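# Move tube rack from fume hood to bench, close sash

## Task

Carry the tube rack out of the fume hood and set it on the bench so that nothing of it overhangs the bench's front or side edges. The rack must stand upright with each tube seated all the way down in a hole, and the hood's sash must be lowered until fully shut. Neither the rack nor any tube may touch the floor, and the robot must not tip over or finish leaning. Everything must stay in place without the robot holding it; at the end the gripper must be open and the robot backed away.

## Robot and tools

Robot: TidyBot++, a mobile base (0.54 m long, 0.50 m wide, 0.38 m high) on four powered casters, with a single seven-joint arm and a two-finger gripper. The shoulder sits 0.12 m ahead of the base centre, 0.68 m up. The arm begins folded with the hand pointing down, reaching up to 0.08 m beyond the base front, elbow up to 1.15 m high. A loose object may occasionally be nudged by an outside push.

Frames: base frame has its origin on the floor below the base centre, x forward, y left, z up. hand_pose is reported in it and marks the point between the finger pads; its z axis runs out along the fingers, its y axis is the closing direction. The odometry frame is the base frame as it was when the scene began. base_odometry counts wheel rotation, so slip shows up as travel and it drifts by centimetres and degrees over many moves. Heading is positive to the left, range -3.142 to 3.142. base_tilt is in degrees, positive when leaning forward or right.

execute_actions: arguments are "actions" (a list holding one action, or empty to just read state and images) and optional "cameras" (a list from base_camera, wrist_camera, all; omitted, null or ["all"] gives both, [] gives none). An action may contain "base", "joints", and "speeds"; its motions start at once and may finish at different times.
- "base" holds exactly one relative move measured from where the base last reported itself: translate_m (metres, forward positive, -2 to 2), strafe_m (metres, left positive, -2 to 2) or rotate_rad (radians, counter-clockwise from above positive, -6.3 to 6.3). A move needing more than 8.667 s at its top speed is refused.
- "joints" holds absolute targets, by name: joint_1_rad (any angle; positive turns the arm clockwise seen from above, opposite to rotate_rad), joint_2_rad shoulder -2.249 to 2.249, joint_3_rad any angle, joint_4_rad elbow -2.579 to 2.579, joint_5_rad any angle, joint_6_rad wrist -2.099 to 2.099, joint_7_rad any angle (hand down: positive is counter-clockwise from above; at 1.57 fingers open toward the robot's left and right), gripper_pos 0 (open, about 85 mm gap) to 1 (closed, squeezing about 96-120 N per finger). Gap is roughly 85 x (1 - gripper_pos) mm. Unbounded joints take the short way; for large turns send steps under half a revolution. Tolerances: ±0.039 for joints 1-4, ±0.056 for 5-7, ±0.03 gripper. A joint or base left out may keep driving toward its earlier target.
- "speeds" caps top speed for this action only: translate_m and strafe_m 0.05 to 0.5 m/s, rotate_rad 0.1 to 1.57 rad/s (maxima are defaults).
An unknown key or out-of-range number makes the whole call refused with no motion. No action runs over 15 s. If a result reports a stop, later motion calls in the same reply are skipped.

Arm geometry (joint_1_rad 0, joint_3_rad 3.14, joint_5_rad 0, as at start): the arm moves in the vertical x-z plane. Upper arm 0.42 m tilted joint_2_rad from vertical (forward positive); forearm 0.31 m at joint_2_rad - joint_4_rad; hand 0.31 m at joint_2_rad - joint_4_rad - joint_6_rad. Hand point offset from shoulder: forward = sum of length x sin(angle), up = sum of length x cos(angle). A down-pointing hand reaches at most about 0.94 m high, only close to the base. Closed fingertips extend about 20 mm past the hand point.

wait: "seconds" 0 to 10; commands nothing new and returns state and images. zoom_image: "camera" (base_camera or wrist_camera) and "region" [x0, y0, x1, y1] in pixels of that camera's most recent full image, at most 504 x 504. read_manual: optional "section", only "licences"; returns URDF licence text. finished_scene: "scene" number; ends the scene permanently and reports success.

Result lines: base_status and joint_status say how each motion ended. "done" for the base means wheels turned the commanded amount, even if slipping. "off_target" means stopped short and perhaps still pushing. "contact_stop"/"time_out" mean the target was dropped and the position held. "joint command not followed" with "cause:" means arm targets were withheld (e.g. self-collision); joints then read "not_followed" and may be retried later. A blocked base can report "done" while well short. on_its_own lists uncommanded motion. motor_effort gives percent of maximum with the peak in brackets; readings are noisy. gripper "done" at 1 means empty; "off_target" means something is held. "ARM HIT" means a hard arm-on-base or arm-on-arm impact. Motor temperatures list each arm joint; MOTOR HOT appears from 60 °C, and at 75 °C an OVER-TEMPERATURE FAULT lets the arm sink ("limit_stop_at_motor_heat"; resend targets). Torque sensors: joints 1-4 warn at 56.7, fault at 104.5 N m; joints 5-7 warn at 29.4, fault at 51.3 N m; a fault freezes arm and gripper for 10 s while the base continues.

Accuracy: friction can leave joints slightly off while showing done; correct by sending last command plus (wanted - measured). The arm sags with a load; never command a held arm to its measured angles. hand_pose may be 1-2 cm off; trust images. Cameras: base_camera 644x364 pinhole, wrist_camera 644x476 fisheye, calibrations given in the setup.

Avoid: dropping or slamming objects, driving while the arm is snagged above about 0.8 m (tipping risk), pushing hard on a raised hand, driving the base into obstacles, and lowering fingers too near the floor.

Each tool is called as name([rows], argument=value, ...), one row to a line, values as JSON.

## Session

execute_actions([
  {"joints":{"joint_6_rad":0.5}},
])

Scene clock: 1.63 s.
Motor temperatures (°C, as the motors report them): [35 33 32 31 38 34 41]
base_odometry: x=+0.000 y=+0.000 heading=+0.000 (m, m, rad; odometry frame)
base_tilt: forward=+0.2 right=-0.3 (deg)
base_status: not commanded
joint_positions: joint_1_rad=+0.005 joint_2_rad=-0.391 joint_3_rad=+3.198 joint_4_rad=-2.501 joint_5_rad=+0.032 joint_6_rad=+0.501 joint_7_rad=+1.516 gripper_pos=+0.000
joint_status: all done
motor_effort: joint_1_rad=+0(1) joint_2_rad=-6(6) joint_3_rad=-1(0) joint_4_rad=+18(18) joint_5_rad=+0(0) joint_6_rad=+8(9) joint_7_rad=-1(1) (%)
hand_pose: x=+0.5396 y=-0.0225 z=+0.8976 quat_wxyz=(-0.003, +0.720, -0.032, +0.693) (m; base frame)
pictures: base_camera, wrist_camera
camera_calibration (this result's frames):
wrist_camera: T_world_to_cam=[[-0.0112762, -0.999916, 0.00632906, -0.0226141], [-0.0191934, -0.00611186, -0.999797, 0.968137], [0.999752, -0.0113954, -0.0191228, -0.382832], [0, 0, 0, 1]] pos_world=[0.401064, -0.0210576, 0.960763]
Images, in order (width x height): base_camera 644x364, wrist_camera 644x476.

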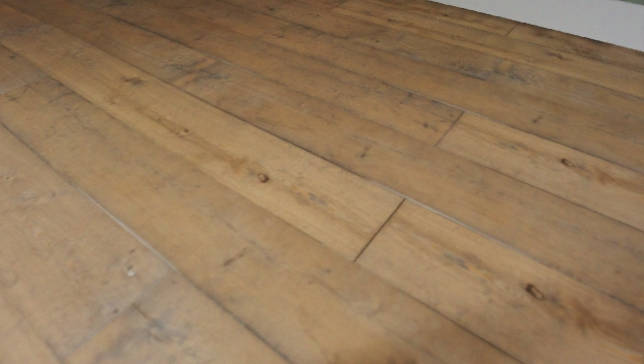

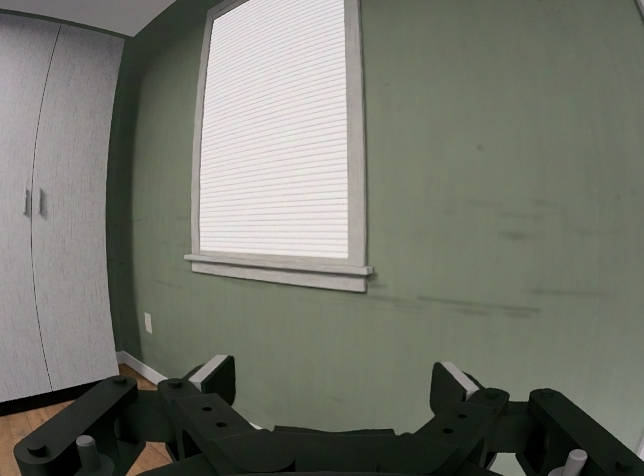

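execute_actions([
  {"base":{"rotate_rad":2.5},"joints":{"joint_1_rad":0,"joint_2_rad":-0.5,"joint_3_rad":3.12,"joint_5_rad":-0.03,"joint_4_rad":-1.7,"joint_6_rad":-0.5,"joint_7_rad":1.6}},
])

Scene clock: 5.37 s.
Motor temperatures (°C, as the motors report them): [35 33 32 31 38 34 41]
base_odometry: x=+0.000 y=+0.000 heading=+2.500 (m, m, rad; odometry frame)
base_tilt: forward=+0.1 right=-0.3 (deg)
base_status: done
joint_positions: joint_1_rad=+0.005 joint_2_rad=-0.474 joint_3_rad=+3.135 joint_4_rad=-1.716 joint_5_rad=+0.001 joint_6_rad=-0.480 joint_7_rad=+1.554 gripper_pos=+0.000
joint_status: all done
motor_effort: joint_1_rad=+0(1) joint_2_rad=-5(10) joint_3_rad=+0(2) joint_4_rad=+20(20) joint_5_rad=+1(1) joint_6_rad=+9(10) joint_7_rad=-1(1) (%)
hand_pose: x=+0.5322 y=+0.0029 z=+1.1109 quat_wxyz=(-0.004, +0.758, -0.005, +0.652) (m; base frame)
pictures: base_camera, wrist_camera
camera_calibration (this result's frames):
wrist_camera: T_world_to_cam=[[0.0352546, -0.998636, 0.0385006, -0.059162], [-0.130745, -0.0428023, -0.990492, 1.23057], [0.990789, 0.0298856, -0.132076, -0.240936], [0, 0, 0, 1]] pos_world=[0.401693, 0.000790212, 1.18932]
Images, in order (width x height): base_camera 644x364, wrist_camera 644x476.

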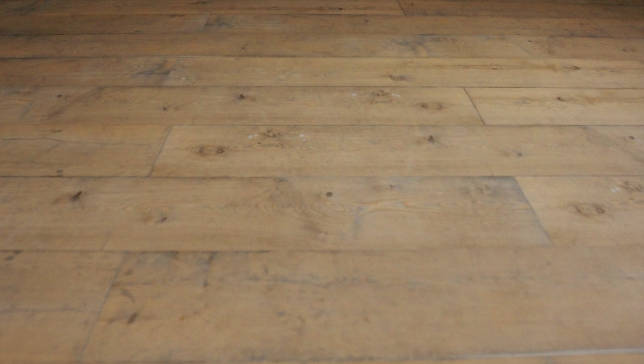

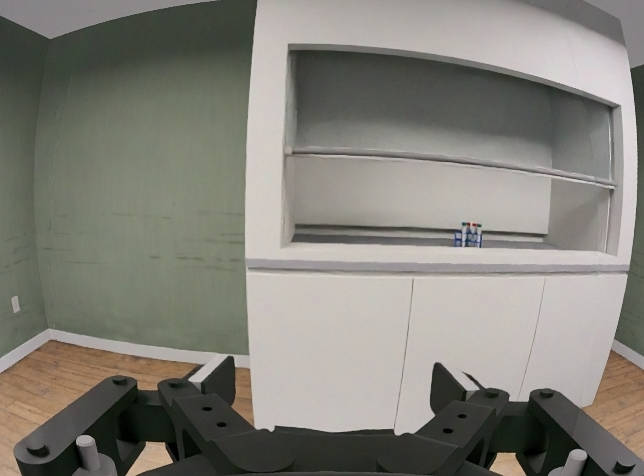

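execute_actions([
  {"base":{"strafe_m":-0.65},"joints":{"gripper_pos":0.7}},
], cameras=[])

execute_actions([
  {"base":{"translate_m":1.05}},
])

zoom_image(camera="wrist_camera", region=[240,230,440,370])

Scene clock: 9.13 s.
Motor temperatures (°C, as the motors report them): [35 33 32 31 38 34 41]
base_odometry: x=+0.389 y=+0.521 heading=+2.501 (m, m, rad; odometry frame)
base_tilt: forward=+0.2 right=-0.2 (deg)
base_status: done
joint_positions: joint_1_rad=+0.005 joint_2_rad=-0.474 joint_3_rad=+3.132 joint_4_rad=-1.716 joint_5_rad=+0.001 joint_6_rad=-0.480 joint_7_rad=+1.554 gripper_pos=+0.700
joint_status: all done
motor_effort: joint_1_rad=+0(0) joint_2_rad=-5(6) joint_3_rad=-1(3) joint_4_rad=+20(20) joint_5_rad=+0(1) joint_6_rad=+9(9) joint_7_rad=+0(0) (%)
hand_pose: x=+0.5321 y=+0.0045 z=+1.1109 quat_wxyz=(-0.005, +0.758, -0.004, +0.652) (m; base frame)
pictures: none
No camera images: the call's "cameras" was empty. Leave "cameras" out to get every camera's image.

Scene clock: 12.60 s.
Motor temperatures (°C, as the motors report them): [35 33 32 31 38 34 41]
base_odometry: x=-0.453 y=+1.149 heading=+2.500 (m, m, rad; odometry frame)
base_tilt: forward=+0.1 right=-0.3 (deg)
base_status: done
joint_positions: joint_1_rad=+0.005 joint_2_rad=-0.488 joint_3_rad=+3.132 joint_4_rad=-1.714 joint_5_rad=+0.001 joint_6_rad=-0.484 joint_7_rad=+1.554 gripper_pos=+0.700
joint_status: not commanded
motor_effort: joint_1_rad=-1(0) joint_2_rad=-4(8) joint_3_rad=+0(0) joint_4_rad=+19(20) joint_5_rad=+0(1) joint_6_rad=+9(9) joint_7_rad=+0(1) (%)
hand_pose: x=+0.5258 y=+0.0045 z=+1.1166 quat_wxyz=(-0.005, +0.754, -0.003, +0.656) (m; base frame)
pictures: base_camera, wrist_camera
camera_calibration (this result's frames):
wrist_camera: T_world_to_cam=[[0.0373629, -0.998516, 0.0396185, -0.0598798], [-0.118813, -0.0438038, -0.99195, 1.23075], [0.992213, 0.0323549, -0.120273, -0.247809], [0, 0, 0, 1]] pos_world=[0.394346, 0.00213828, 1.19341]
Images, in order (width x height): base_camera 644x364, wrist_camera 644x476.

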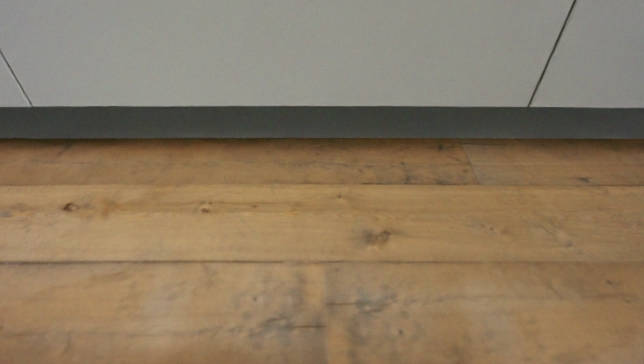

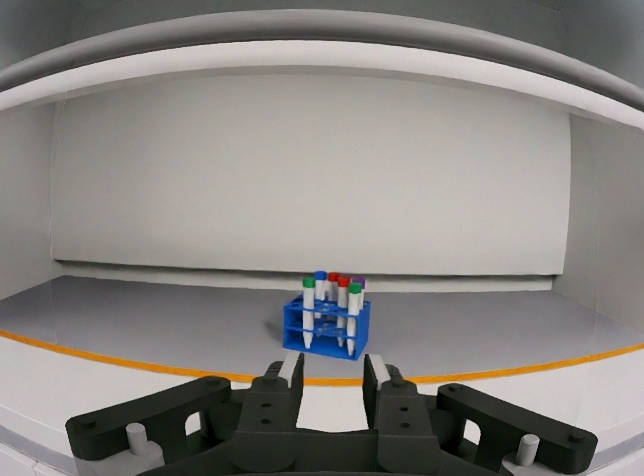

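Region (240, 230, 440, 370) of wrist_camera's 644x476 image, scaled by 2.520; it fills the top 353 rows of this view, and the rest is white.

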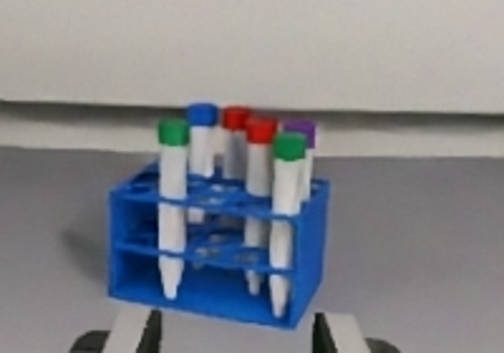

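execute_actions([
  {"base":{"rotate_rad":-0.3}},
], cameras=[])

execute_actions([
  {"base":{"strafe_m":0.35},"joints":{"joint_2_rad":0.07,"joint_4_rad":-1.65,"joint_6_rad":0.016}},
])

Scene clock: 15.50 s.
Motor temperatures (°C, as the motors report them): [35 33 32 31 38 34 41]
base_odometry: x=-0.453 y=+1.149 heading=+2.201 (m, m, rad; odometry frame)
base_tilt: forward=+0.2 right=-0.3 (deg)
base_status: done
joint_positions: joint_1_rad=+0.005 joint_2_rad=-0.488 joint_3_rad=+3.131 joint_4_rad=-1.714 joint_5_rad=+0.001 joint_6_rad=-0.484 joint_7_rad=+1.554 gripper_pos=+0.700
joint_status: not commanded
motor_effort: joint_1_rad=-1(2) joint_2_rad=-3(6) joint_3_rad=+0(2) joint_4_rad=+20(20) joint_5_rad=+0(0) joint_6_rad=+8(8) joint_7_rad=-1(1) (%)
hand_pose: x=+0.5258 y=+0.0049 z=+1.1166 quat_wxyz=(-0.005, +0.754, -0.003, +0.656) (m; base frame)
pictures: none
No camera images: the call's "cameras" was empty. Leave "cameras" out to get every camera's image.

Scene clock: 17.53 s.
Motor temperatures (°C, as the motors report them): [35 33 32 31 38 34 41]
base_odometry: x=-0.736 y=+0.943 heading=+2.200 (m, m, rad; odometry frame)
base_tilt: forward=+0.2 right=-0.3 (deg)
base_status: done
joint_positions: joint_1_rad=+0.005 joint_2_rad=+0.061 joint_3_rad=+3.127 joint_4_rad=-1.667 joint_5_rad=+0.001 joint_6_rad=-0.004 joint_7_rad=+1.554 gripper_pos=+0.700
joint_status: all done
motor_effort: joint_1_rad=+1(2) joint_2_rad=-25(27) joint_3_rad=+0(2) joint_4_rad=+20(22) joint_5_rad=+0(0) joint_6_rad=+9(9) joint_7_rad=+0(1) (%)
hand_pose: x=+0.7620 y=+0.0071 z=+1.0027 quat_wxyz=(-0.009, +0.762, -0.003, +0.648) (m; base frame)
pictures: base_camera, wrist_camera
camera_calibration (this result's frames):
wrist_camera: T_world_to_cam=[[0.0446261, -0.998445, 0.0334229, -0.060944], [-0.140459, -0.0393948, -0.989302, 1.15975], [0.98908, 0.0394541, -0.141999, -0.471839], [0, 0, 0, 1]] pos_world=[0.632305, 0.00345505, 1.08238]
Images, in order (width x height): base_camera 644x364, wrist_camera 644x476.

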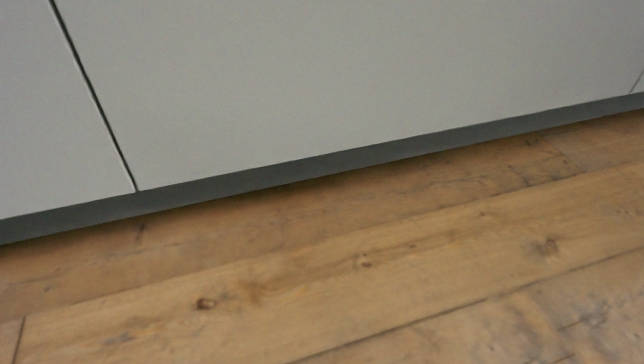

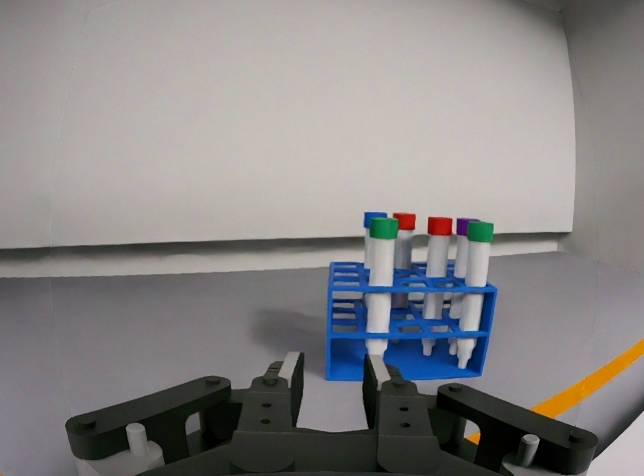

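execute_actions([
  {"base":{"strafe_m":0.007},"joints":{"gripper_pos":0.76}},
], cameras=[])

execute_actions([
  {"base":{"translate_m":0.08},"speeds":{"translate_m":0.1}},
], cameras=["wrist_camera"])

Scene clock: 19.83 s.
Motor temperatures (°C, as the motors report them): [35 33 32 31 38 34 41]
base_odometry: x=-0.742 y=+0.939 heading=+2.200 (m, m, rad; odometry frame)
base_tilt: forward=+0.2 right=-0.3 (deg)
base_status: done
joint_positions: joint_1_rad=+0.005 joint_2_rad=+0.061 joint_3_rad=+3.126 joint_4_rad=-1.667 joint_5_rad=+0.001 joint_6_rad=-0.004 joint_7_rad=+1.554 gripper_pos=+0.760
joint_status: all done
motor_effort: joint_1_rad=-1(3) joint_2_rad=-25(26) joint_3_rad=-1(3) joint_4_rad=+20(21) joint_5_rad=+0(0) joint_6_rad=+9(9) joint_7_rad=+0(1) (%)
hand_pose: x=+0.7620 y=+0.0081 z=+1.0027 quat_wxyz=(-0.009, +0.762, -0.002, +0.648) (m; base frame)
pictures: none
No camera images: the call's "cameras" was empty. Leave "cameras" out to get every camera's image.

Scene clock: 21.20 s.
Motor temperatures (°C, as the motors report them): [35 33 32 31 38 34 41]
base_odometry: x=-0.789 y=+1.004 heading=+2.200 (m, m, rad; odometry frame)
base_tilt: forward=+0.2 right=-0.3 (deg)
base_status: done
joint_positions: joint_1_rad=+0.005 joint_2_rad=+0.062 joint_3_rad=+3.126 joint_4_rad=-1.666 joint_5_rad=+0.001 joint_6_rad=-0.002 joint_7_rad=+1.554 gripper_pos=+0.760
joint_status: not commanded
motor_effort: joint_1_rad=+0(1) joint_2_rad=-25(29) joint_3_rad=-1(2) joint_4_rad=+20(22) joint_5_rad=+0(0) joint_6_rad=+9(9) joint_7_rad=-1(0) (%)
hand_pose: x=+0.7627 y=+0.0081 z=+1.0030 quat_wxyz=(-0.009, +0.761, -0.002, +0.648) (m; base frame)
pictures: wrist_camera
camera_calibration (this result's frames):
wrist_camera: T_world_to_cam=[[0.0462142, -0.998373, 0.0333935, -0.0611343], [-0.138987, -0.0395306, -0.989505, 1.15934], [0.989215, 0.0410879, -0.140588, -0.474008], [0, 0, 0, 1]] pos_world=[0.632856, 0.00427065, 1.08258]
Images, in order (width x height): wrist_camera 644x476.

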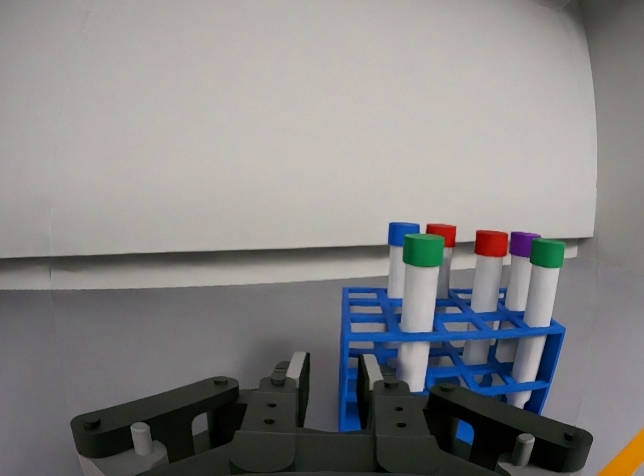

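Slightly high; lower a few mm and enter.

execute_actions([
  {"base":{"translate_m":0.04},"speeds":{"translate_m":0.05},"joints":{"joint_2_rad":0.085}},
], cameras=["wrist_camera"])

Scene clock: 23.73 s.
Motor temperatures (°C, as the motors report them): [35 33 32 31 38 34 41]
base_odometry: x=-0.813 y=+1.036 heading=+2.200 (m, m, rad; odometry frame)
base_tilt: forward=+0.2 right=-0.3 (deg)
base_status: done
joint_positions: joint_1_rad=+0.005 joint_2_rad=+0.069 joint_3_rad=+3.126 joint_4_rad=-1.665 joint_5_rad=+0.001 joint_6_rad=-0.002 joint_7_rad=+1.554 gripper_pos=+0.760
joint_status: all done
motor_effort: joint_1_rad=+0(1) joint_2_rad=-25(27) joint_3_rad=-1(0) joint_4_rad=+20(20) joint_5_rad=+0(0) joint_6_rad=+9(9) joint_7_rad=+0(0) (%)
hand_pose: x=+0.7651 y=+0.0081 z=+0.9989 quat_wxyz=(-0.009, +0.763, -0.002, +0.646) (m; base frame)
pictures: wrist_camera
camera_calibration (this result's frames):
wrist_camera: T_world_to_cam=[[0.0464247, -0.998375, 0.0330556, -0.0609392], [-0.14528, -0.0394876, -0.988602, 1.15945], [0.988301, 0.0410933, -0.146877, -0.469988], [0, 0, 0, 1]] pos_world=[0.635763, 0.004257, 1.07922]
Images, in order (width x height): wrist_camera 644x476.

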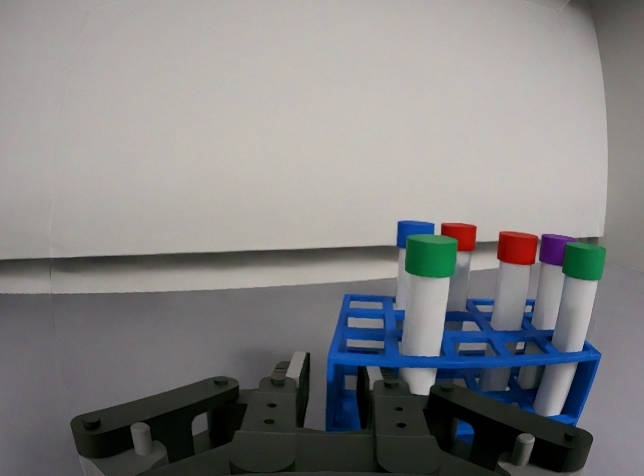

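execute_actions([
  {"joints":{"gripper_pos":1}},
], cameras=[])

execute_actions([
  {"joints":{"joint_4_rad":-1.5,"joint_6_rad":-0.15}},
], cameras=["wrist_camera"])

Scene clock: 25.47 s.
Motor temperatures (°C, as the motors report them): [35 33 32 31 38 34 41]
base_odometry: x=-0.813 y=+1.036 heading=+2.200 (m, m, rad; odometry frame)
base_tilt: forward=+0.2 right=-0.3 (deg)
base_status: not commanded
joint_positions: joint_1_rad=+0.005 joint_2_rad=+0.069 joint_3_rad=+3.126 joint_4_rad=-1.665 joint_5_rad=+0.001 joint_6_rad=-0.001 joint_7_rad=+1.556 gripper_pos=+0.986
joint_status: all done
motor_effort: joint_1_rad=+0(1) joint_2_rad=-25(26) joint_3_rad=-1(2) joint_4_rad=+20(20) joint_5_rad=+0(1) joint_6_rad=+9(9) joint_7_rad=-1(2) (%)
hand_pose: x=+0.7651 y=+0.0081 z=+0.9993 quat_wxyz=(-0.009, +0.763, -0.002, +0.646) (m; base frame)
pictures: none
No camera images: the call's "cameras" was empty. Leave "cameras" out to get every camera's image.

Scene clock: 26.57 s.
Motor temperatures (°C, as the motors report them): [35 33 32 31 38 34 41]
base_odometry: x=-0.813 y=+1.036 heading=+2.200 (m, m, rad; odometry frame)
base_tilt: forward=+0.2 right=-0.3 (deg)
base_status: not commanded
joint_positions: joint_1_rad=+0.005 joint_2_rad=+0.076 joint_3_rad=+3.126 joint_4_rad=-1.518 joint_5_rad=+0.001 joint_6_rad=-0.138 joint_7_rad=+1.556 gripper_pos=+0.986
joint_status: all done
motor_effort: joint_1_rad=-1(0) joint_2_rad=-28(28) joint_3_rad=-1(1) joint_4_rad=+22(23) joint_5_rad=+1(0) joint_6_rad=+10(10) joint_7_rad=+0(1) (%)
hand_pose: x=+0.7721 y=+0.0081 z=+1.0444 quat_wxyz=(-0.009, +0.762, -0.002, +0.648) (m; base frame)
pictures: wrist_camera
camera_calibration (this result's frames):
wrist_camera: T_world_to_cam=[[0.0463865, -0.998324, 0.0346119, -0.064405], [-0.139857, -0.0407985, -0.989331, 1.20211], [0.989085, 0.0410509, -0.141516, -0.476441], [0, 0, 0, 1]] pos_world=[0.642353, 0.00430559, 1.12409]
Images, in order (width x height): wrist_camera 644x476.

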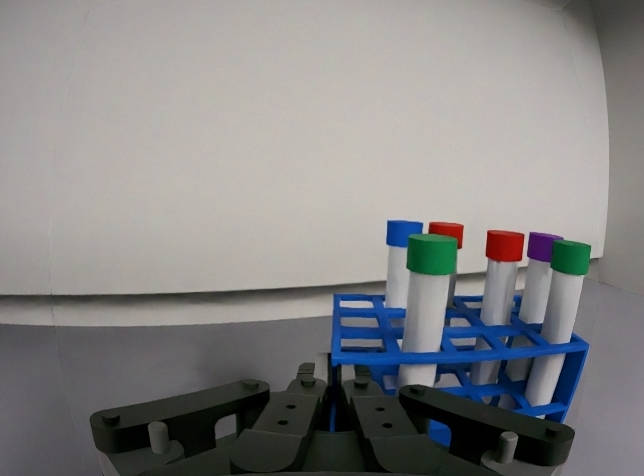

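execute_actions([
  {"base":{"translate_m":-1.3},"speeds":{"translate_m":0.4}},
], cameras=[])

execute_actions([
  {"base":{"rotate_rad":1.89},"speeds":{"rotate_rad":0.6}},
])

Scene clock: 32.20 s.
Motor temperatures (°C, as the motors report them): [35 33 32 31 38 34 41]
base_odometry: x=-0.047 y=-0.015 heading=+2.201 (m, m, rad; odometry frame)
base_tilt: forward=+0.2 right=-0.3 (deg)
base_status: done
joint_positions: joint_1_rad=+0.004 joint_2_rad=+0.088 joint_3_rad=+3.126 joint_4_rad=-1.517 joint_5_rad=+0.001 joint_6_rad=-0.141 joint_7_rad=+1.556 gripper_pos=+0.986
joint_status: not commanded
motor_effort: joint_1_rad=+0(4) joint_2_rad=-28(30) joint_3_rad=+0(4) joint_4_rad=+22(23) joint_5_rad=+1(0) joint_6_rad=+10(9) joint_7_rad=+0(1) (%)
hand_pose: x=+0.7763 y=+0.0084 z=+1.0362 quat_wxyz=(-0.009, +0.766, -0.002, +0.643) (m; base frame)
pictures: none
No camera images: the call's "cameras" was empty. Leave "cameras" out to get every camera's image.

Scene clock: 36.10 s.
Motor temperatures (°C, as the motors report them): [35 33 32 31 38 34 41]
base_odometry: x=-0.047 y=-0.015 heading=-2.193 (m, m, rad; odometry frame)
base_tilt: forward=+0.2 right=-0.3 (deg)
base_status: done
joint_positions: joint_1_rad=+0.001 joint_2_rad=+0.088 joint_3_rad=+3.122 joint_4_rad=-1.517 joint_5_rad=+0.001 joint_6_rad=-0.141 joint_7_rad=+1.556 gripper_pos=+0.986
joint_status: not commanded
motor_effort: joint_1_rad=+0(4) joint_2_rad=-27(28) joint_3_rad=-1(5) joint_4_rad=+22(22) joint_5_rad=+1(1) joint_6_rad=+10(11) joint_7_rad=+0(0) (%)
hand_pose: x=+0.7762 y=+0.0130 z=+1.0362 quat_wxyz=(-0.011, +0.766, +0.001, +0.643) (m; base frame)
pictures: base_camera, wrist_camera
camera_calibration (this result's frames):
wrist_camera: T_world_to_cam=[[0.0545863, -0.997934, 0.0338946, -0.0650578], [-0.153849, -0.0419456, -0.987204, 1.20342], [0.986585, 0.0486731, -0.155821, -0.465224], [0, 0, 0, 1]] pos_world=[0.647678, 0.00819845, 1.11773]
Images, in order (width x height): base_camera 644x364, wrist_camera 644x476.

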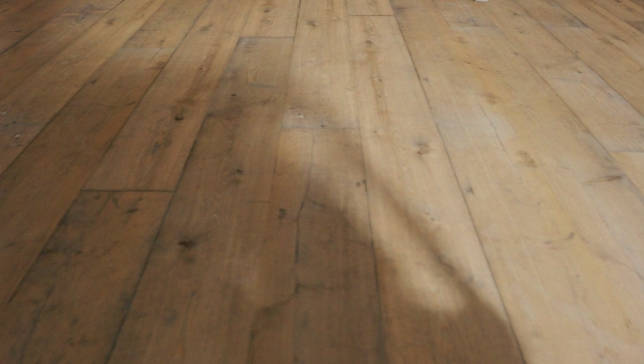

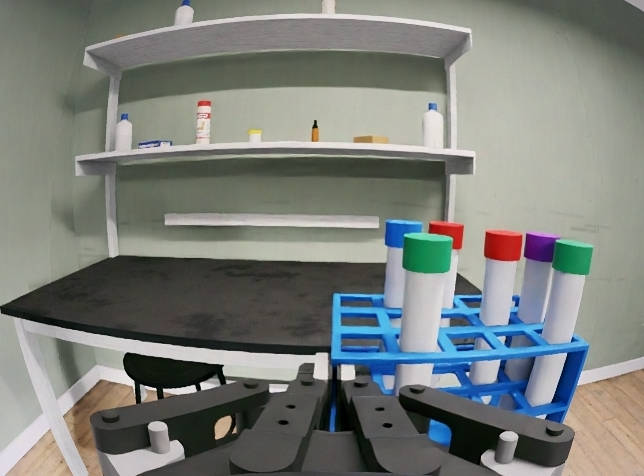

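execute_actions([
  {"base":{"translate_m":0.75},"speeds":{"translate_m":0.35},"joints":{"joint_2_rad":0.2,"joint_4_rad":-1.65,"joint_6_rad":0.14}},
], cameras=[])

execute_actions([
  {"joints":{"joint_4_rad":-1.92,"joint_6_rad":0.41}},
])

execute_actions([
  {"joints":{"joint_4_rad":-2.0,"joint_6_rad":0.49}},
], cameras=[])

Scene clock: 41.27 s.
Motor temperatures (°C, as the motors report them): [35 33 32 31 38 34 41]
base_odometry: x=-0.484 y=-0.625 heading=-2.192 (m, m, rad; odometry frame)
base_tilt: forward=+0.2 right=-0.3 (deg)
base_status: done
joint_positions: joint_1_rad=+0.001 joint_2_rad=+0.201 joint_3_rad=+3.122 joint_4_rad=-1.649 joint_5_rad=+0.001 joint_6_rad=+0.114 joint_7_rad=+1.556 gripper_pos=+0.986
joint_status: all done
motor_effort: joint_1_rad=+0(1) joint_2_rad=-31(34) joint_3_rad=-1(1) joint_4_rad=+21(23) joint_5_rad=+0(1) joint_6_rad=+9(10) joint_7_rad=+0(1) (%)
hand_pose: x=+0.8119 y=+0.0130 z=+0.9564 quat_wxyz=(-0.012, +0.763, +0.000, +0.646) (m; base frame)
pictures: none
No camera images: the call's "cameras" was empty. Leave "cameras" out to get every camera's image.

Scene clock: 42.63 s.
Motor temperatures (°C, as the motors report them): [35 33 32 31 38 34 41]
base_odometry: x=-0.484 y=-0.625 heading=-2.192 (m, m, rad; odometry frame)
base_tilt: forward=+0.2 right=-0.3 (deg)
base_status: not commanded
joint_positions: joint_1_rad=+0.001 joint_2_rad=+0.201 joint_3_rad=+3.122 joint_4_rad=-1.914 joint_5_rad=+0.001 joint_6_rad=+0.383 joint_7_rad=+1.556 gripper_pos=+0.986
joint_status: all done
motor_effort: joint_1_rad=+0(0) joint_2_rad=-30(32) joint_3_rad=-1(1) joint_4_rad=+19(21) joint_5_rad=+1(1) joint_6_rad=+10(10) joint_7_rad=+0(0) (%)
hand_pose: x=+0.7789 y=+0.0127 z=+0.8815 quat_wxyz=(-0.012, +0.762, +0.000, +0.648) (m; base frame)
pictures: base_camera, wrist_camera
camera_calibration (this result's frames):
wrist_camera: T_world_to_cam=[[0.0540286, -0.998022, 0.0321257, -0.0582188], [-0.140342, -0.039443, -0.989317, 1.0424], [0.988628, 0.0489429, -0.142196, -0.50562], [0, 0, 0, 1]] pos_world=[0.649307, 0.00775802, 0.961233]
Images, in order (width x height): base_camera 644x364, wrist_camera 644x476.

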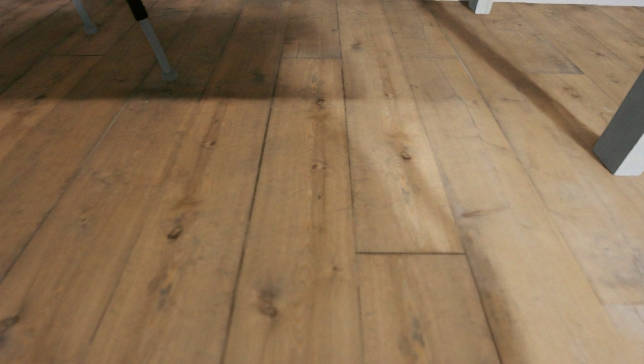

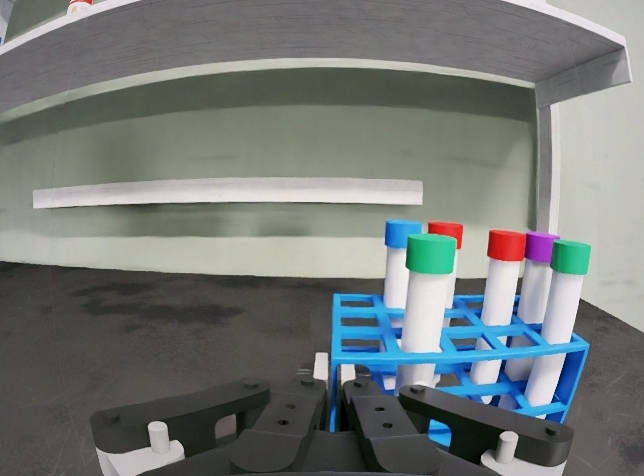

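Scene clock: 43.50 s.
Motor temperatures (°C, as the motors report them): [35 33 32 31 38 34 41]
base_odometry: x=-0.484 y=-0.625 heading=-2.192 (m, m, rad; odometry frame)
base_tilt: forward=+0.2 right=-0.3 (deg)
base_status: not commanded
joint_positions: joint_1_rad=+0.001 joint_2_rad=+0.201 joint_3_rad=+3.122 joint_4_rad=-1.997 joint_5_rad=+0.001 joint_6_rad=+0.462 joint_7_rad=+1.556 gripper_pos=+0.986
joint_status: all done
motor_effort: joint_1_rad=-1(0) joint_2_rad=-29(30) joint_3_rad=-1(1) joint_4_rad=+18(20) joint_5_rad=+0(0) joint_6_rad=+10(10) joint_7_rad=-1(0) (%)
hand_pose: x=+0.7643 y=+0.0125 z=+0.8585 quat_wxyz=(-0.012, +0.763, +0.000, +0.646) (m; base frame)
pictures: none
No camera images: the call's "cameras" was empty. Leave "cameras" out to get every camera's image.

execute_actions([
  {"joints":{"joint_4_rad":-2.11,"joint_6_rad":0.59}},
], cameras=[])

Scene clock: 45.37 s.
Motor temperatures (°C, as the motors report them): [35 33 32 31 38 34 41]
base_odometry: x=-0.484 y=-0.625 heading=-2.192 (m, m, rad; odometry frame)
base_tilt: forward=+0.2 right=-0.3 (deg)
base_status: not commanded
joint_positions: joint_1_rad=+0.001 joint_2_rad=+0.201 joint_3_rad=+3.122 joint_4_rad=-2.092 joint_5_rad=+0.001 joint_6_rad=+0.571 joint_7_rad=+1.558 gripper_pos=+0.986
joint_status: all done
motor_effort: joint_1_rad=+0(0) joint_2_rad=-26(28) joint_3_rad=-1(1) joint_4_rad=+16(19) joint_5_rad=+0(1) joint_6_rad=+9(10) joint_7_rad=-1(2) (%)
hand_pose: x=+0.7463 y=+0.0123 z=+0.8395 quat_wxyz=(-0.011, +0.758, +0.001, +0.652) (m; base frame)
pictures: none
No camera images: the call's "cameras" was empty. Leave "cameras" out to get every camera's image.

execute_actions([
  {"joints":{"gripper_pos":0.86,"joint_4_rad":-2.095}},
], cameras=[])

execute_actions([
  {"base":{"translate_m":-0.12},"speeds":{"translate_m":0.1}},
], cameras=["wrist_camera"])

Scene clock: 47.03 s.
Motor temperatures (°C, as the motors report them): [35 33 32 31 38 34 41]
base_odometry: x=-0.484 y=-0.625 heading=-2.192 (m, m, rad; odometry frame)
base_tilt: forward=+0.2 right=-0.3 (deg)
base_status: not commanded
joint_positions: joint_1_rad=+0.001 joint_2_rad=+0.201 joint_3_rad=+3.122 joint_4_rad=-2.092 joint_5_rad=+0.001 joint_6_rad=+0.571 joint_7_rad=+1.558 gripper_pos=+0.860
joint_status: all done
motor_effort: joint_1_rad=+0(0) joint_2_rad=-26(26) joint_3_rad=-1(1) joint_4_rad=+16(17) joint_5_rad=+0(0) joint_6_rad=+8(9) joint_7_rad=-1(0) (%)
hand_pose: x=+0.7463 y=+0.0123 z=+0.8395 quat_wxyz=(-0.011, +0.758, +0.001, +0.652) (m; base frame)
pictures: none
No camera images: the call's "cameras" was empty. Leave "cameras" out to get every camera's image.

Scene clock: 48.80 s.
Motor temperatures (°C, as the motors report them): [35 33 32 31 38 34 41]
base_odometry: x=-0.414 y=-0.527 heading=-2.192 (m, m, rad; odometry frame)
base_tilt: forward=+0.2 right=-0.3 (deg)
base_status: done
joint_positions: joint_1_rad=+0.001 joint_2_rad=+0.201 joint_3_rad=+3.122 joint_4_rad=-2.092 joint_5_rad=+0.001 joint_6_rad=+0.572 joint_7_rad=+1.558 gripper_pos=+0.860
joint_status: not commanded
motor_effort: joint_1_rad=+0(1) joint_2_rad=-27(28) joint_3_rad=-1(1) joint_4_rad=+16(17) joint_5_rad=+0(0) joint_6_rad=+8(9) joint_7_rad=+0(0) (%)
hand_pose: x=+0.7463 y=+0.0123 z=+0.8398 quat_wxyz=(-0.011, +0.758, +0.001, +0.652) (m; base frame)
pictures: wrist_camera
camera_calibration (this result's frames):
wrist_camera: T_world_to_cam=[[0.054058, -0.997931, 0.0348129, -0.0578007], [-0.129307, -0.0415664, -0.990733, 0.989499], [0.99013, 0.0490554, -0.131287, -0.489531], [0, 0, 0, 1]] pos_world=[0.615773, 0.007463, 0.918073]
Images, in order (width x height): wrist_camera 644x476.

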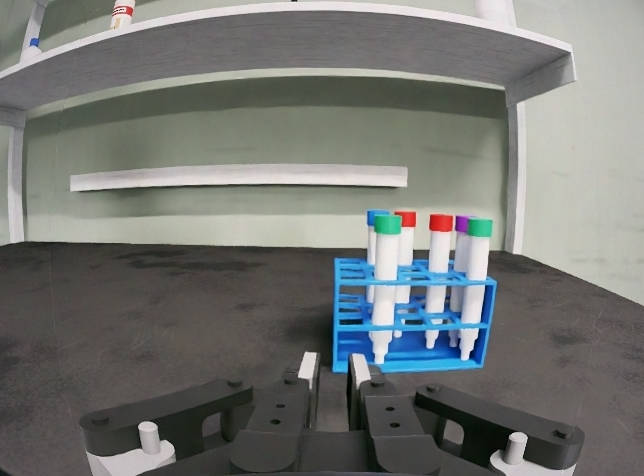

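execute_actions([
  {"base":{"translate_m":-1.25}},
], cameras=[])

execute_actions([
  {"base":{"rotate_rad":-1.57},"joints":{"joint_2_rad":0.2,"joint_3_rad":3.15,"joint_4_rad":-0.2,"joint_6_rad":-1.15,"gripper_pos":1}},
], cameras=[])

execute_actions([
  {"base":{"translate_m":0.9}},
])

Scene clock: 54.97 s.
Motor temperatures (°C, as the motors report them): [35 33 32 31 38 34 41]
base_odometry: x=+0.314 y=+0.489 heading=-2.192 (m, m, rad; odometry frame)
base_tilt: forward=+0.2 right=-0.2 (deg)
base_status: done
joint_positions: joint_1_rad=+0.001 joint_2_rad=+0.201 joint_3_rad=+3.122 joint_4_rad=-2.092 joint_5_rad=+0.001 joint_6_rad=+0.573 joint_7_rad=+1.558 gripper_pos=+0.860
joint_status: not commanded
motor_effort: joint_1_rad=+0(1) joint_2_rad=-26(31) joint_3_rad=-1(1) joint_4_rad=+16(17) joint_5_rad=+0(0) joint_6_rad=+8(9) joint_7_rad=-1(1) (%)
hand_pose: x=+0.7463 y=+0.0123 z=+0.8400 quat_wxyz=(-0.011, +0.758, +0.001, +0.652) (m; base frame)
pictures: none
No camera images: the call's "cameras" was empty. Leave "cameras" out to get every camera's image.

Scene clock: 58.00 s.
Motor temperatures (°C, as the motors report them): [35 33 32 31 38 34 41]
base_odometry: x=+0.314 y=+0.490 heading=+2.522 (m, m, rad; odometry frame)
base_tilt: forward=+0.2 right=-0.3 (deg)
base_status: done
joint_positions: joint_1_rad=+0.010 joint_2_rad=+0.203 joint_3_rad=+3.138 joint_4_rad=-0.214 joint_5_rad=+0.001 joint_6_rad=-1.130 joint_7_rad=+1.558 gripper_pos=+0.999
joint_status: all done
motor_effort: joint_1_rad=-1(5) joint_2_rad=-20(35) joint_3_rad=-1(5) joint_4_rad=+11(21) joint_5_rad=+0(1) joint_6_rad=+9(9) joint_7_rad=-1(0) (%)
hand_pose: x=+0.6422 y=-0.0024 z=+1.3888 quat_wxyz=(-0.002, +0.699, -0.007, +0.715) (m; base frame)
pictures: none
No camera images: the call's "cameras" was empty. Leave "cameras" out to get every camera's image.

Scene clock: 61.17 s.
Motor temperatures (°C, as the motors report them): [35 33 32 31 38 34 41]
base_odometry: x=-0.419 y=+1.013 heading=+2.521 (m, m, rad; odometry frame)
base_tilt: forward=+0.2 right=-0.3 (deg)
base_status: done
joint_positions: joint_1_rad=+0.010 joint_2_rad=+0.203 joint_3_rad=+3.138 joint_4_rad=-0.212 joint_5_rad=+0.001 joint_6_rad=-1.133 joint_7_rad=+1.558 gripper_pos=+0.999
joint_status: not commanded
motor_effort: joint_1_rad=+0(0) joint_2_rad=-20(25) joint_3_rad=-1(0) joint_4_rad=+11(12) joint_5_rad=+0(1) joint_6_rad=+8(9) joint_7_rad=-1(0) (%)
hand_pose: x=+0.6416 y=-0.0024 z=+1.3888 quat_wxyz=(-0.002, +0.699, -0.007, +0.715) (m; base frame)
pictures: base_camera, wrist_camera
camera_calibration (this result's frames):
wrist_camera: T_world_to_cam=[[0.0220239, -0.998819, 0.0433027, -0.0771519], [0.0422251, -0.0423452, -0.99821, 1.41964], [0.998865, 0.023813, 0.0412426, -0.55831], [0, 0, 0, 1]] pos_world=[0.499431, -0.0036506, 1.44347]
Images, in order (width x height): base_camera 644x364, wrist_camera 644x476.

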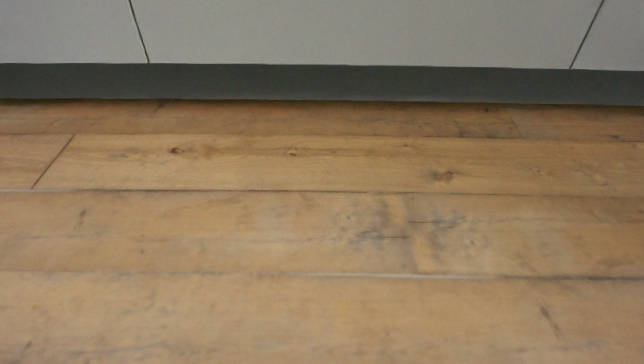

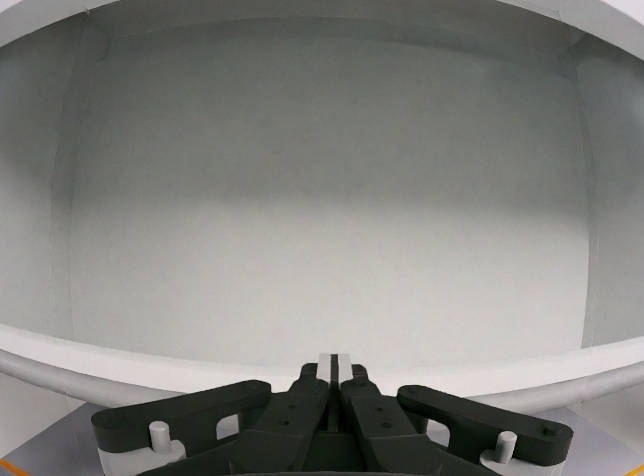

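execute_actions([
  {"base":{"translate_m":0.17},"speeds":{"translate_m":0.15}},
], cameras=[])

execute_actions([
  {"joints":{"joint_2_rad":0.13,"joint_4_rad":-0.66,"joint_6_rad":-1.2}},
], cameras=["wrist_camera"])

Scene clock: 66.10 s.
Motor temperatures (°C, as the motors report them): [35 33 32 31 38 34 41]
base_odometry: x=-0.557 y=+1.112 heading=+2.520 (m, m, rad; odometry frame)
base_tilt: forward=+0.2 right=-0.3 (deg)
base_status: done
joint_positions: joint_1_rad=+0.010 joint_2_rad=+0.159 joint_3_rad=+3.138 joint_4_rad=-0.198 joint_5_rad=+0.000 joint_6_rad=-1.150 joint_7_rad=+1.558 gripper_pos=+0.999
joint_status: not commanded
motor_effort: joint_1_rad=-1(0) joint_2_rad=-11(23) joint_3_rad=-1(0) joint_4_rad=+8(12) joint_5_rad=+0(1) joint_6_rad=+9(13) joint_7_rad=-1(1) (%)
hand_pose: x=+0.6060 y=-0.0020 z=+1.4118 quat_wxyz=(-0.003, +0.684, -0.006, +0.729) (m; base frame)
pictures: none
No camera images: the call's "cameras" was empty. Leave "cameras" out to get every camera's image.

Scene clock: 67.73 s.
Motor temperatures (°C, as the motors report them): [35 33 32 31 38 34 41]
base_odometry: x=-0.557 y=+1.112 heading=+2.521 (m, m, rad; odometry frame)
base_tilt: forward=+0.2 right=-0.3 (deg)
base_status: not commanded
joint_positions: joint_1_rad=+0.010 joint_2_rad=+0.029 joint_3_rad=+3.138 joint_4_rad=-0.529 joint_5_rad=+0.000 joint_6_rad=-1.079 joint_7_rad=+1.558 gripper_pos=+0.999
joint_status: joint_2_rad off_target (ended at +0.029, target +0.130); joint_4_rad off_target (ended at -0.529, target -0.660); joint_6_rad off_target (ended at -1.079, target -1.200)
motor_effort: joint_1_rad=-2(2) joint_2_rad=+8(11) joint_3_rad=-2(2) joint_4_rad=-7(8) joint_5_rad=-2(2) joint_6_rad=-13(11) joint_7_rad=-1(0) (%)
hand_pose: x=+0.6082 y=-0.0018 z=+1.3485 quat_wxyz=(-0.002, +0.730, -0.007, +0.683) (m; base frame)
pictures: wrist_camera
camera_calibration (this result's frames):
wrist_camera: T_world_to_cam=[[0.0257544, -0.99882, 0.0411832, -0.0734953], [-0.0468578, -0.0423577, -0.998003, 1.4347], [0.99857, 0.0237732, -0.0478934, -0.40292], [0, 0, 0, 1]] pos_world=[0.471464, -0.00305921, 1.41556]
Images, in order (width x height): wrist_camera 644x476.

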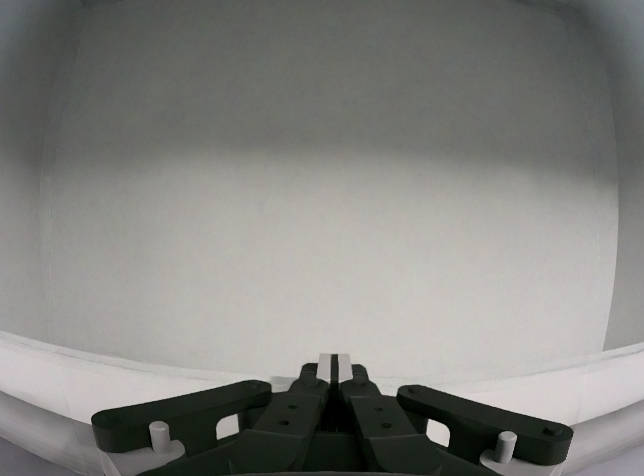

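Touching glass; ease back 2.5 cm.

execute_actions([
  {"base":{"translate_m":-0.025},"joints":{"joint_2_rad":0.01,"joint_4_rad":-1.07,"joint_6_rad":-1.02}},
], cameras=[])

Scene clock: 70.73 s.
Motor temperatures (°C, as the motors report them): [35 33 32 31 38 34 41]
base_odometry: x=-0.536 y=+1.098 heading=+2.521 (m, m, rad; odometry frame)
base_tilt: forward=+0.2 right=-0.3 (deg)
base_status: done
joint_positions: joint_1_rad=+0.010 joint_2_rad=-0.093 joint_3_rad=+3.139 joint_4_rad=-0.975 joint_5_rad=+0.000 joint_6_rad=-0.914 joint_7_rad=+1.558 gripper_pos=+0.999
joint_status: joint_2_rad off_target (ended at -0.093, target +0.010); joint_4_rad off_target (ended at -0.975, target -1.070); joint_6_rad off_target (ended at -0.914, target -1.020)
motor_effort: joint_1_rad=+0(3) joint_2_rad=+1(11) joint_3_rad=+0(3) joint_4_rad=+2(12) joint_5_rad=+1(2) joint_6_rad=-4(21) joint_7_rad=-1(0) (%)
hand_pose: x=+0.6262 y=-0.0023 z=+1.2309 quat_wxyz=(-0.001, +0.782, -0.008, +0.623) (m; base frame)
pictures: none
No camera images: the call's "cameras" was empty. Leave "cameras" out to get every camera's image.

execute_actions([
  {"joints":{"joint_2_rad":-0.11,"joint_4_rad":-1.5,"joint_6_rad":-0.69}},
], cameras=[])

execute_actions([
  {"joints":{"joint_2_rad":-0.155,"joint_4_rad":-1.9,"joint_6_rad":-0.36}},
], cameras=[])

execute_actions([
  {"joints":{"joint_2_rad":-0.12,"joint_4_rad":-2.17,"joint_6_rad":-0.22}},
], cameras=[])

execute_actions([
  {"joints":{"joint_2_rad":-0.28,"joint_4_rad":-1.95,"joint_6_rad":-0.02}},
], cameras=[])

execute_actions([
  {"base":{"translate_m":-0.35}},
], cameras=["wrist_camera"])

Scene clock: 74.77 s.
Motor temperatures (°C, as the motors report them): [35 33 32 31 38 34 41]
base_odometry: x=-0.536 y=+1.098 heading=+2.521 (m, m, rad; odometry frame)
base_tilt: forward=+0.2 right=-0.3 (deg)
base_status: not commanded
joint_positions: joint_1_rad=+0.010 joint_2_rad=-0.214 joint_3_rad=+3.140 joint_4_rad=-1.380 joint_5_rad=+0.000 joint_6_rad=-0.566 joint_7_rad=+1.558 gripper_pos=+0.999
joint_status: joint_2_rad off_target (ended at -0.214, target -0.110); joint_4_rad off_target (ended at -1.380, target -1.500); joint_6_rad off_target (ended at -0.566, target -0.690)
motor_effort: joint_1_rad=+0(3) joint_2_rad=+6(12) joint_3_rad=+0(3) joint_4_rad=-1(12) joint_5_rad=+0(1) joint_6_rad=-8(18) joint_7_rad=-1(0) (%)
hand_pose: x=+0.6258 y=-0.0028 z=+1.1672 quat_wxyz=(-0.001, +0.761, -0.008, +0.648) (m; base frame)
pictures: none
No camera images: the call's "cameras" was empty. Leave "cameras" out to get every camera's image.

Scene clock: 77.20 s.
Motor temperatures (°C, as the motors report them): [35 33 32 31 38 34 41]
base_odometry: x=-0.536 y=+1.098 heading=+2.521 (m, m, rad; odometry frame)
base_tilt: forward=+0.2 right=-0.3 (deg)
base_status: not commanded
joint_positions: joint_1_rad=+0.010 joint_2_rad=-0.258 joint_3_rad=+3.141 joint_4_rad=-1.794 joint_5_rad=+0.000 joint_6_rad=-0.253 joint_7_rad=+1.558 gripper_pos=+0.999
joint_status: joint_2_rad off_target (ended at -0.258, target -0.155); joint_4_rad off_target (ended at -1.794, target -1.900); joint_6_rad off_target (ended at -0.253, target -0.360)
motor_effort: joint_1_rad=+1(2) joint_2_rad=+2(16) joint_3_rad=+0(2) joint_4_rad=+3(17) joint_5_rad=+0(0) joint_6_rad=-5(21) joint_7_rad=+0(0) (%)
hand_pose: x=+0.6295 y=-0.0032 z=+1.0322 quat_wxyz=(-0.001, +0.780, -0.008, +0.626) (m; base frame)
pictures: none
No camera images: the call's "cameras" was empty. Leave "cameras" out to get every camera's image.

Scene clock: 78.53 s.
Motor temperatures (°C, as the motors report them): [35 33 32 31 38 34 41]
base_odometry: x=-0.536 y=+1.098 heading=+2.521 (m, m, rad; odometry frame)
base_tilt: forward=+0.1 right=-0.2 (deg)
base_status: not commanded
joint_positions: joint_1_rad=+0.010 joint_2_rad=-0.268 joint_3_rad=+3.141 joint_4_rad=-1.947 joint_5_rad=-0.001 joint_6_rad=-0.035 joint_7_rad=+1.558 gripper_pos=+0.999
joint_status: joint_2_rad off_target (ended at -0.268, target -0.120); joint_4_rad off_target (ended at -1.947, target -2.170); joint_6_rad off_target (ended at -0.035, target -0.220)
motor_effort: joint_1_rad=-1(2) joint_2_rad=+17(19) joint_3_rad=-3(3) joint_4_rad=-18(21) joint_5_rad=+0(1) joint_6_rad=-21(24) joint_7_rad=+0(0) (%)
hand_pose: x=+0.6282 y=-0.0034 z=+1.0094 quat_wxyz=(-0.001, +0.756, -0.009, +0.655) (m; base frame)
pictures: none
No camera images: the call's "cameras" was empty. Leave "cameras" out to get every camera's image.

Scene clock: 79.77 s.
Motor temperatures (°C, as the motors report them): [35 33 32 31 38 34 41]
base_odometry: x=-0.536 y=+1.098 heading=+2.521 (m, m, rad; odometry frame)
base_tilt: forward=+0.2 right=-0.3 (deg)
base_status: not commanded
joint_positions: joint_1_rad=+0.010 joint_2_rad=-0.270 joint_3_rad=+3.141 joint_4_rad=-1.947 joint_5_rad=-0.001 joint_6_rad=-0.029 joint_7_rad=+1.558 gripper_pos=+0.999
joint_status: all done
motor_effort: joint_1_rad=+0(1) joint_2_rad=-10(16) joint_3_rad=-1(1) joint_4_rad=+18(18) joint_5_rad=+0(0) joint_6_rad=+8(22) joint_7_rad=+0(0) (%)
hand_pose: x=+0.6280 y=-0.0034 z=+1.0119 quat_wxyz=(-0.001, +0.753, -0.009, +0.658) (m; base frame)
pictures: none
No camera images: the call's "cameras" was empty. Leave "cameras" out to get every camera's image.

Scene clock: 81.90 s.
Motor temperatures (°C, as the motors report them): [35 33 32 31 38 34 41]
base_odometry: x=-0.252 y=+0.894 heading=+2.520 (m, m, rad; odometry frame)
base_tilt: forward=+0.1 right=-0.3 (deg)
base_status: done
joint_positions: joint_1_rad=+0.010 joint_2_rad=-0.277 joint_3_rad=+3.141 joint_4_rad=-1.948 joint_5_rad=-0.001 joint_6_rad=-0.019 joint_7_rad=+1.558 gripper_pos=+0.999
joint_status: not commanded
motor_effort: joint_1_rad=+0(1) joint_2_rad=-12(15) joint_3_rad=+0(1) joint_4_rad=+20(21) joint_5_rad=+0(0) joint_6_rad=+9(10) joint_7_rad=-1(1) (%)
hand_pose: x=+0.6258 y=-0.0034 z=+1.0182 quat_wxyz=(-0.001, +0.748, -0.009, +0.664) (m; base frame)
pictures: wrist_camera
camera_calibration (this result's frames):
wrist_camera: T_world_to_cam=[[0.0246822, -0.998973, 0.0379881, -0.0580255], [-0.099249, -0.0402606, -0.994248, 1.13484], [0.994756, 0.0207699, -0.100141, -0.380684], [0, 0, 0, 1]] pos_world=[0.492752, -0.0043698, 1.09239]
Images, in order (width x height): wrist_camera 644x476.

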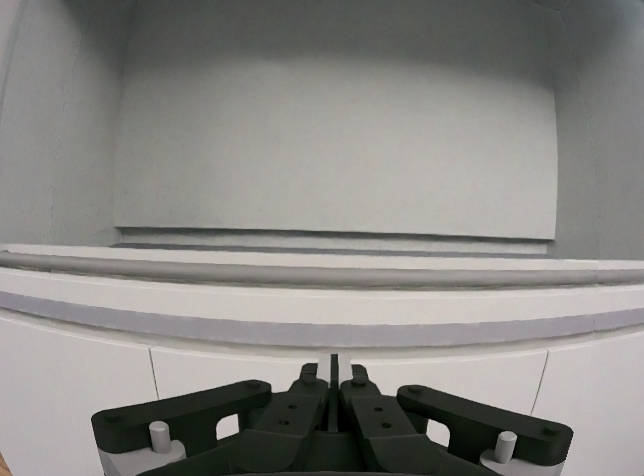

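execute_actions([
  {"joints":{"joint_4_rad":-2.4,"joint_6_rad":0.55}},
], cameras=["wrist_camera"])

zoom_image(camera="wrist_camera", region=[150,160,400,320])

Scene clock: 85.03 s.
Motor temperatures (°C, as the motors report them): [35 33 32 31 38 34 41]
base_odometry: x=-0.252 y=+0.894 heading=+2.520 (m, m, rad; odometry frame)
base_tilt: forward=+0.1 right=-0.3 (deg)
base_status: not commanded
joint_positions: joint_1_rad=+0.010 joint_2_rad=-0.277 joint_3_rad=+3.141 joint_4_rad=-2.384 joint_5_rad=-0.001 joint_6_rad=+0.531 joint_7_rad=+1.558 gripper_pos=+0.999
joint_status: all done
motor_effort: joint_1_rad=-1(1) joint_2_rad=-10(12) joint_3_rad=+0(0) joint_4_rad=+18(21) joint_5_rad=+0(0) joint_6_rad=+9(9) joint_7_rad=+0(0) (%)
hand_pose: x=+0.5854 y=-0.0033 z=+0.9242 quat_wxyz=(-0.001, +0.709, -0.008, +0.705) (m; base frame)
pictures: wrist_camera
camera_calibration (this result's frames):
wrist_camera: T_world_to_cam=[[0.0193988, -0.998937, 0.0418067, -0.0537546], [0.013833, -0.0415424, -0.999041, 0.975561], [0.999716, 0.0199585, 0.0130125, -0.457397], [0, 0, 0, 1]] pos_world=[0.444815, -0.00404145, 0.982824]
Images, in order (width x height): wrist_camera 644x476.

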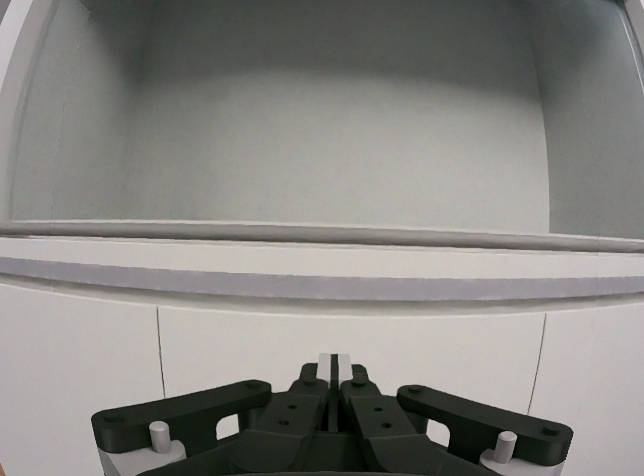

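Region (150, 160, 400, 320) of wrist_camera's 644x476 image, scaled by 2.016; it fills the top 323 rows of this view, and the rest is white.

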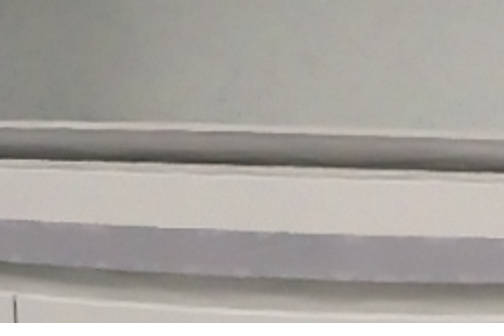

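No gap visible.

finished_scene(scene=2)

The scene is finished: the task was done.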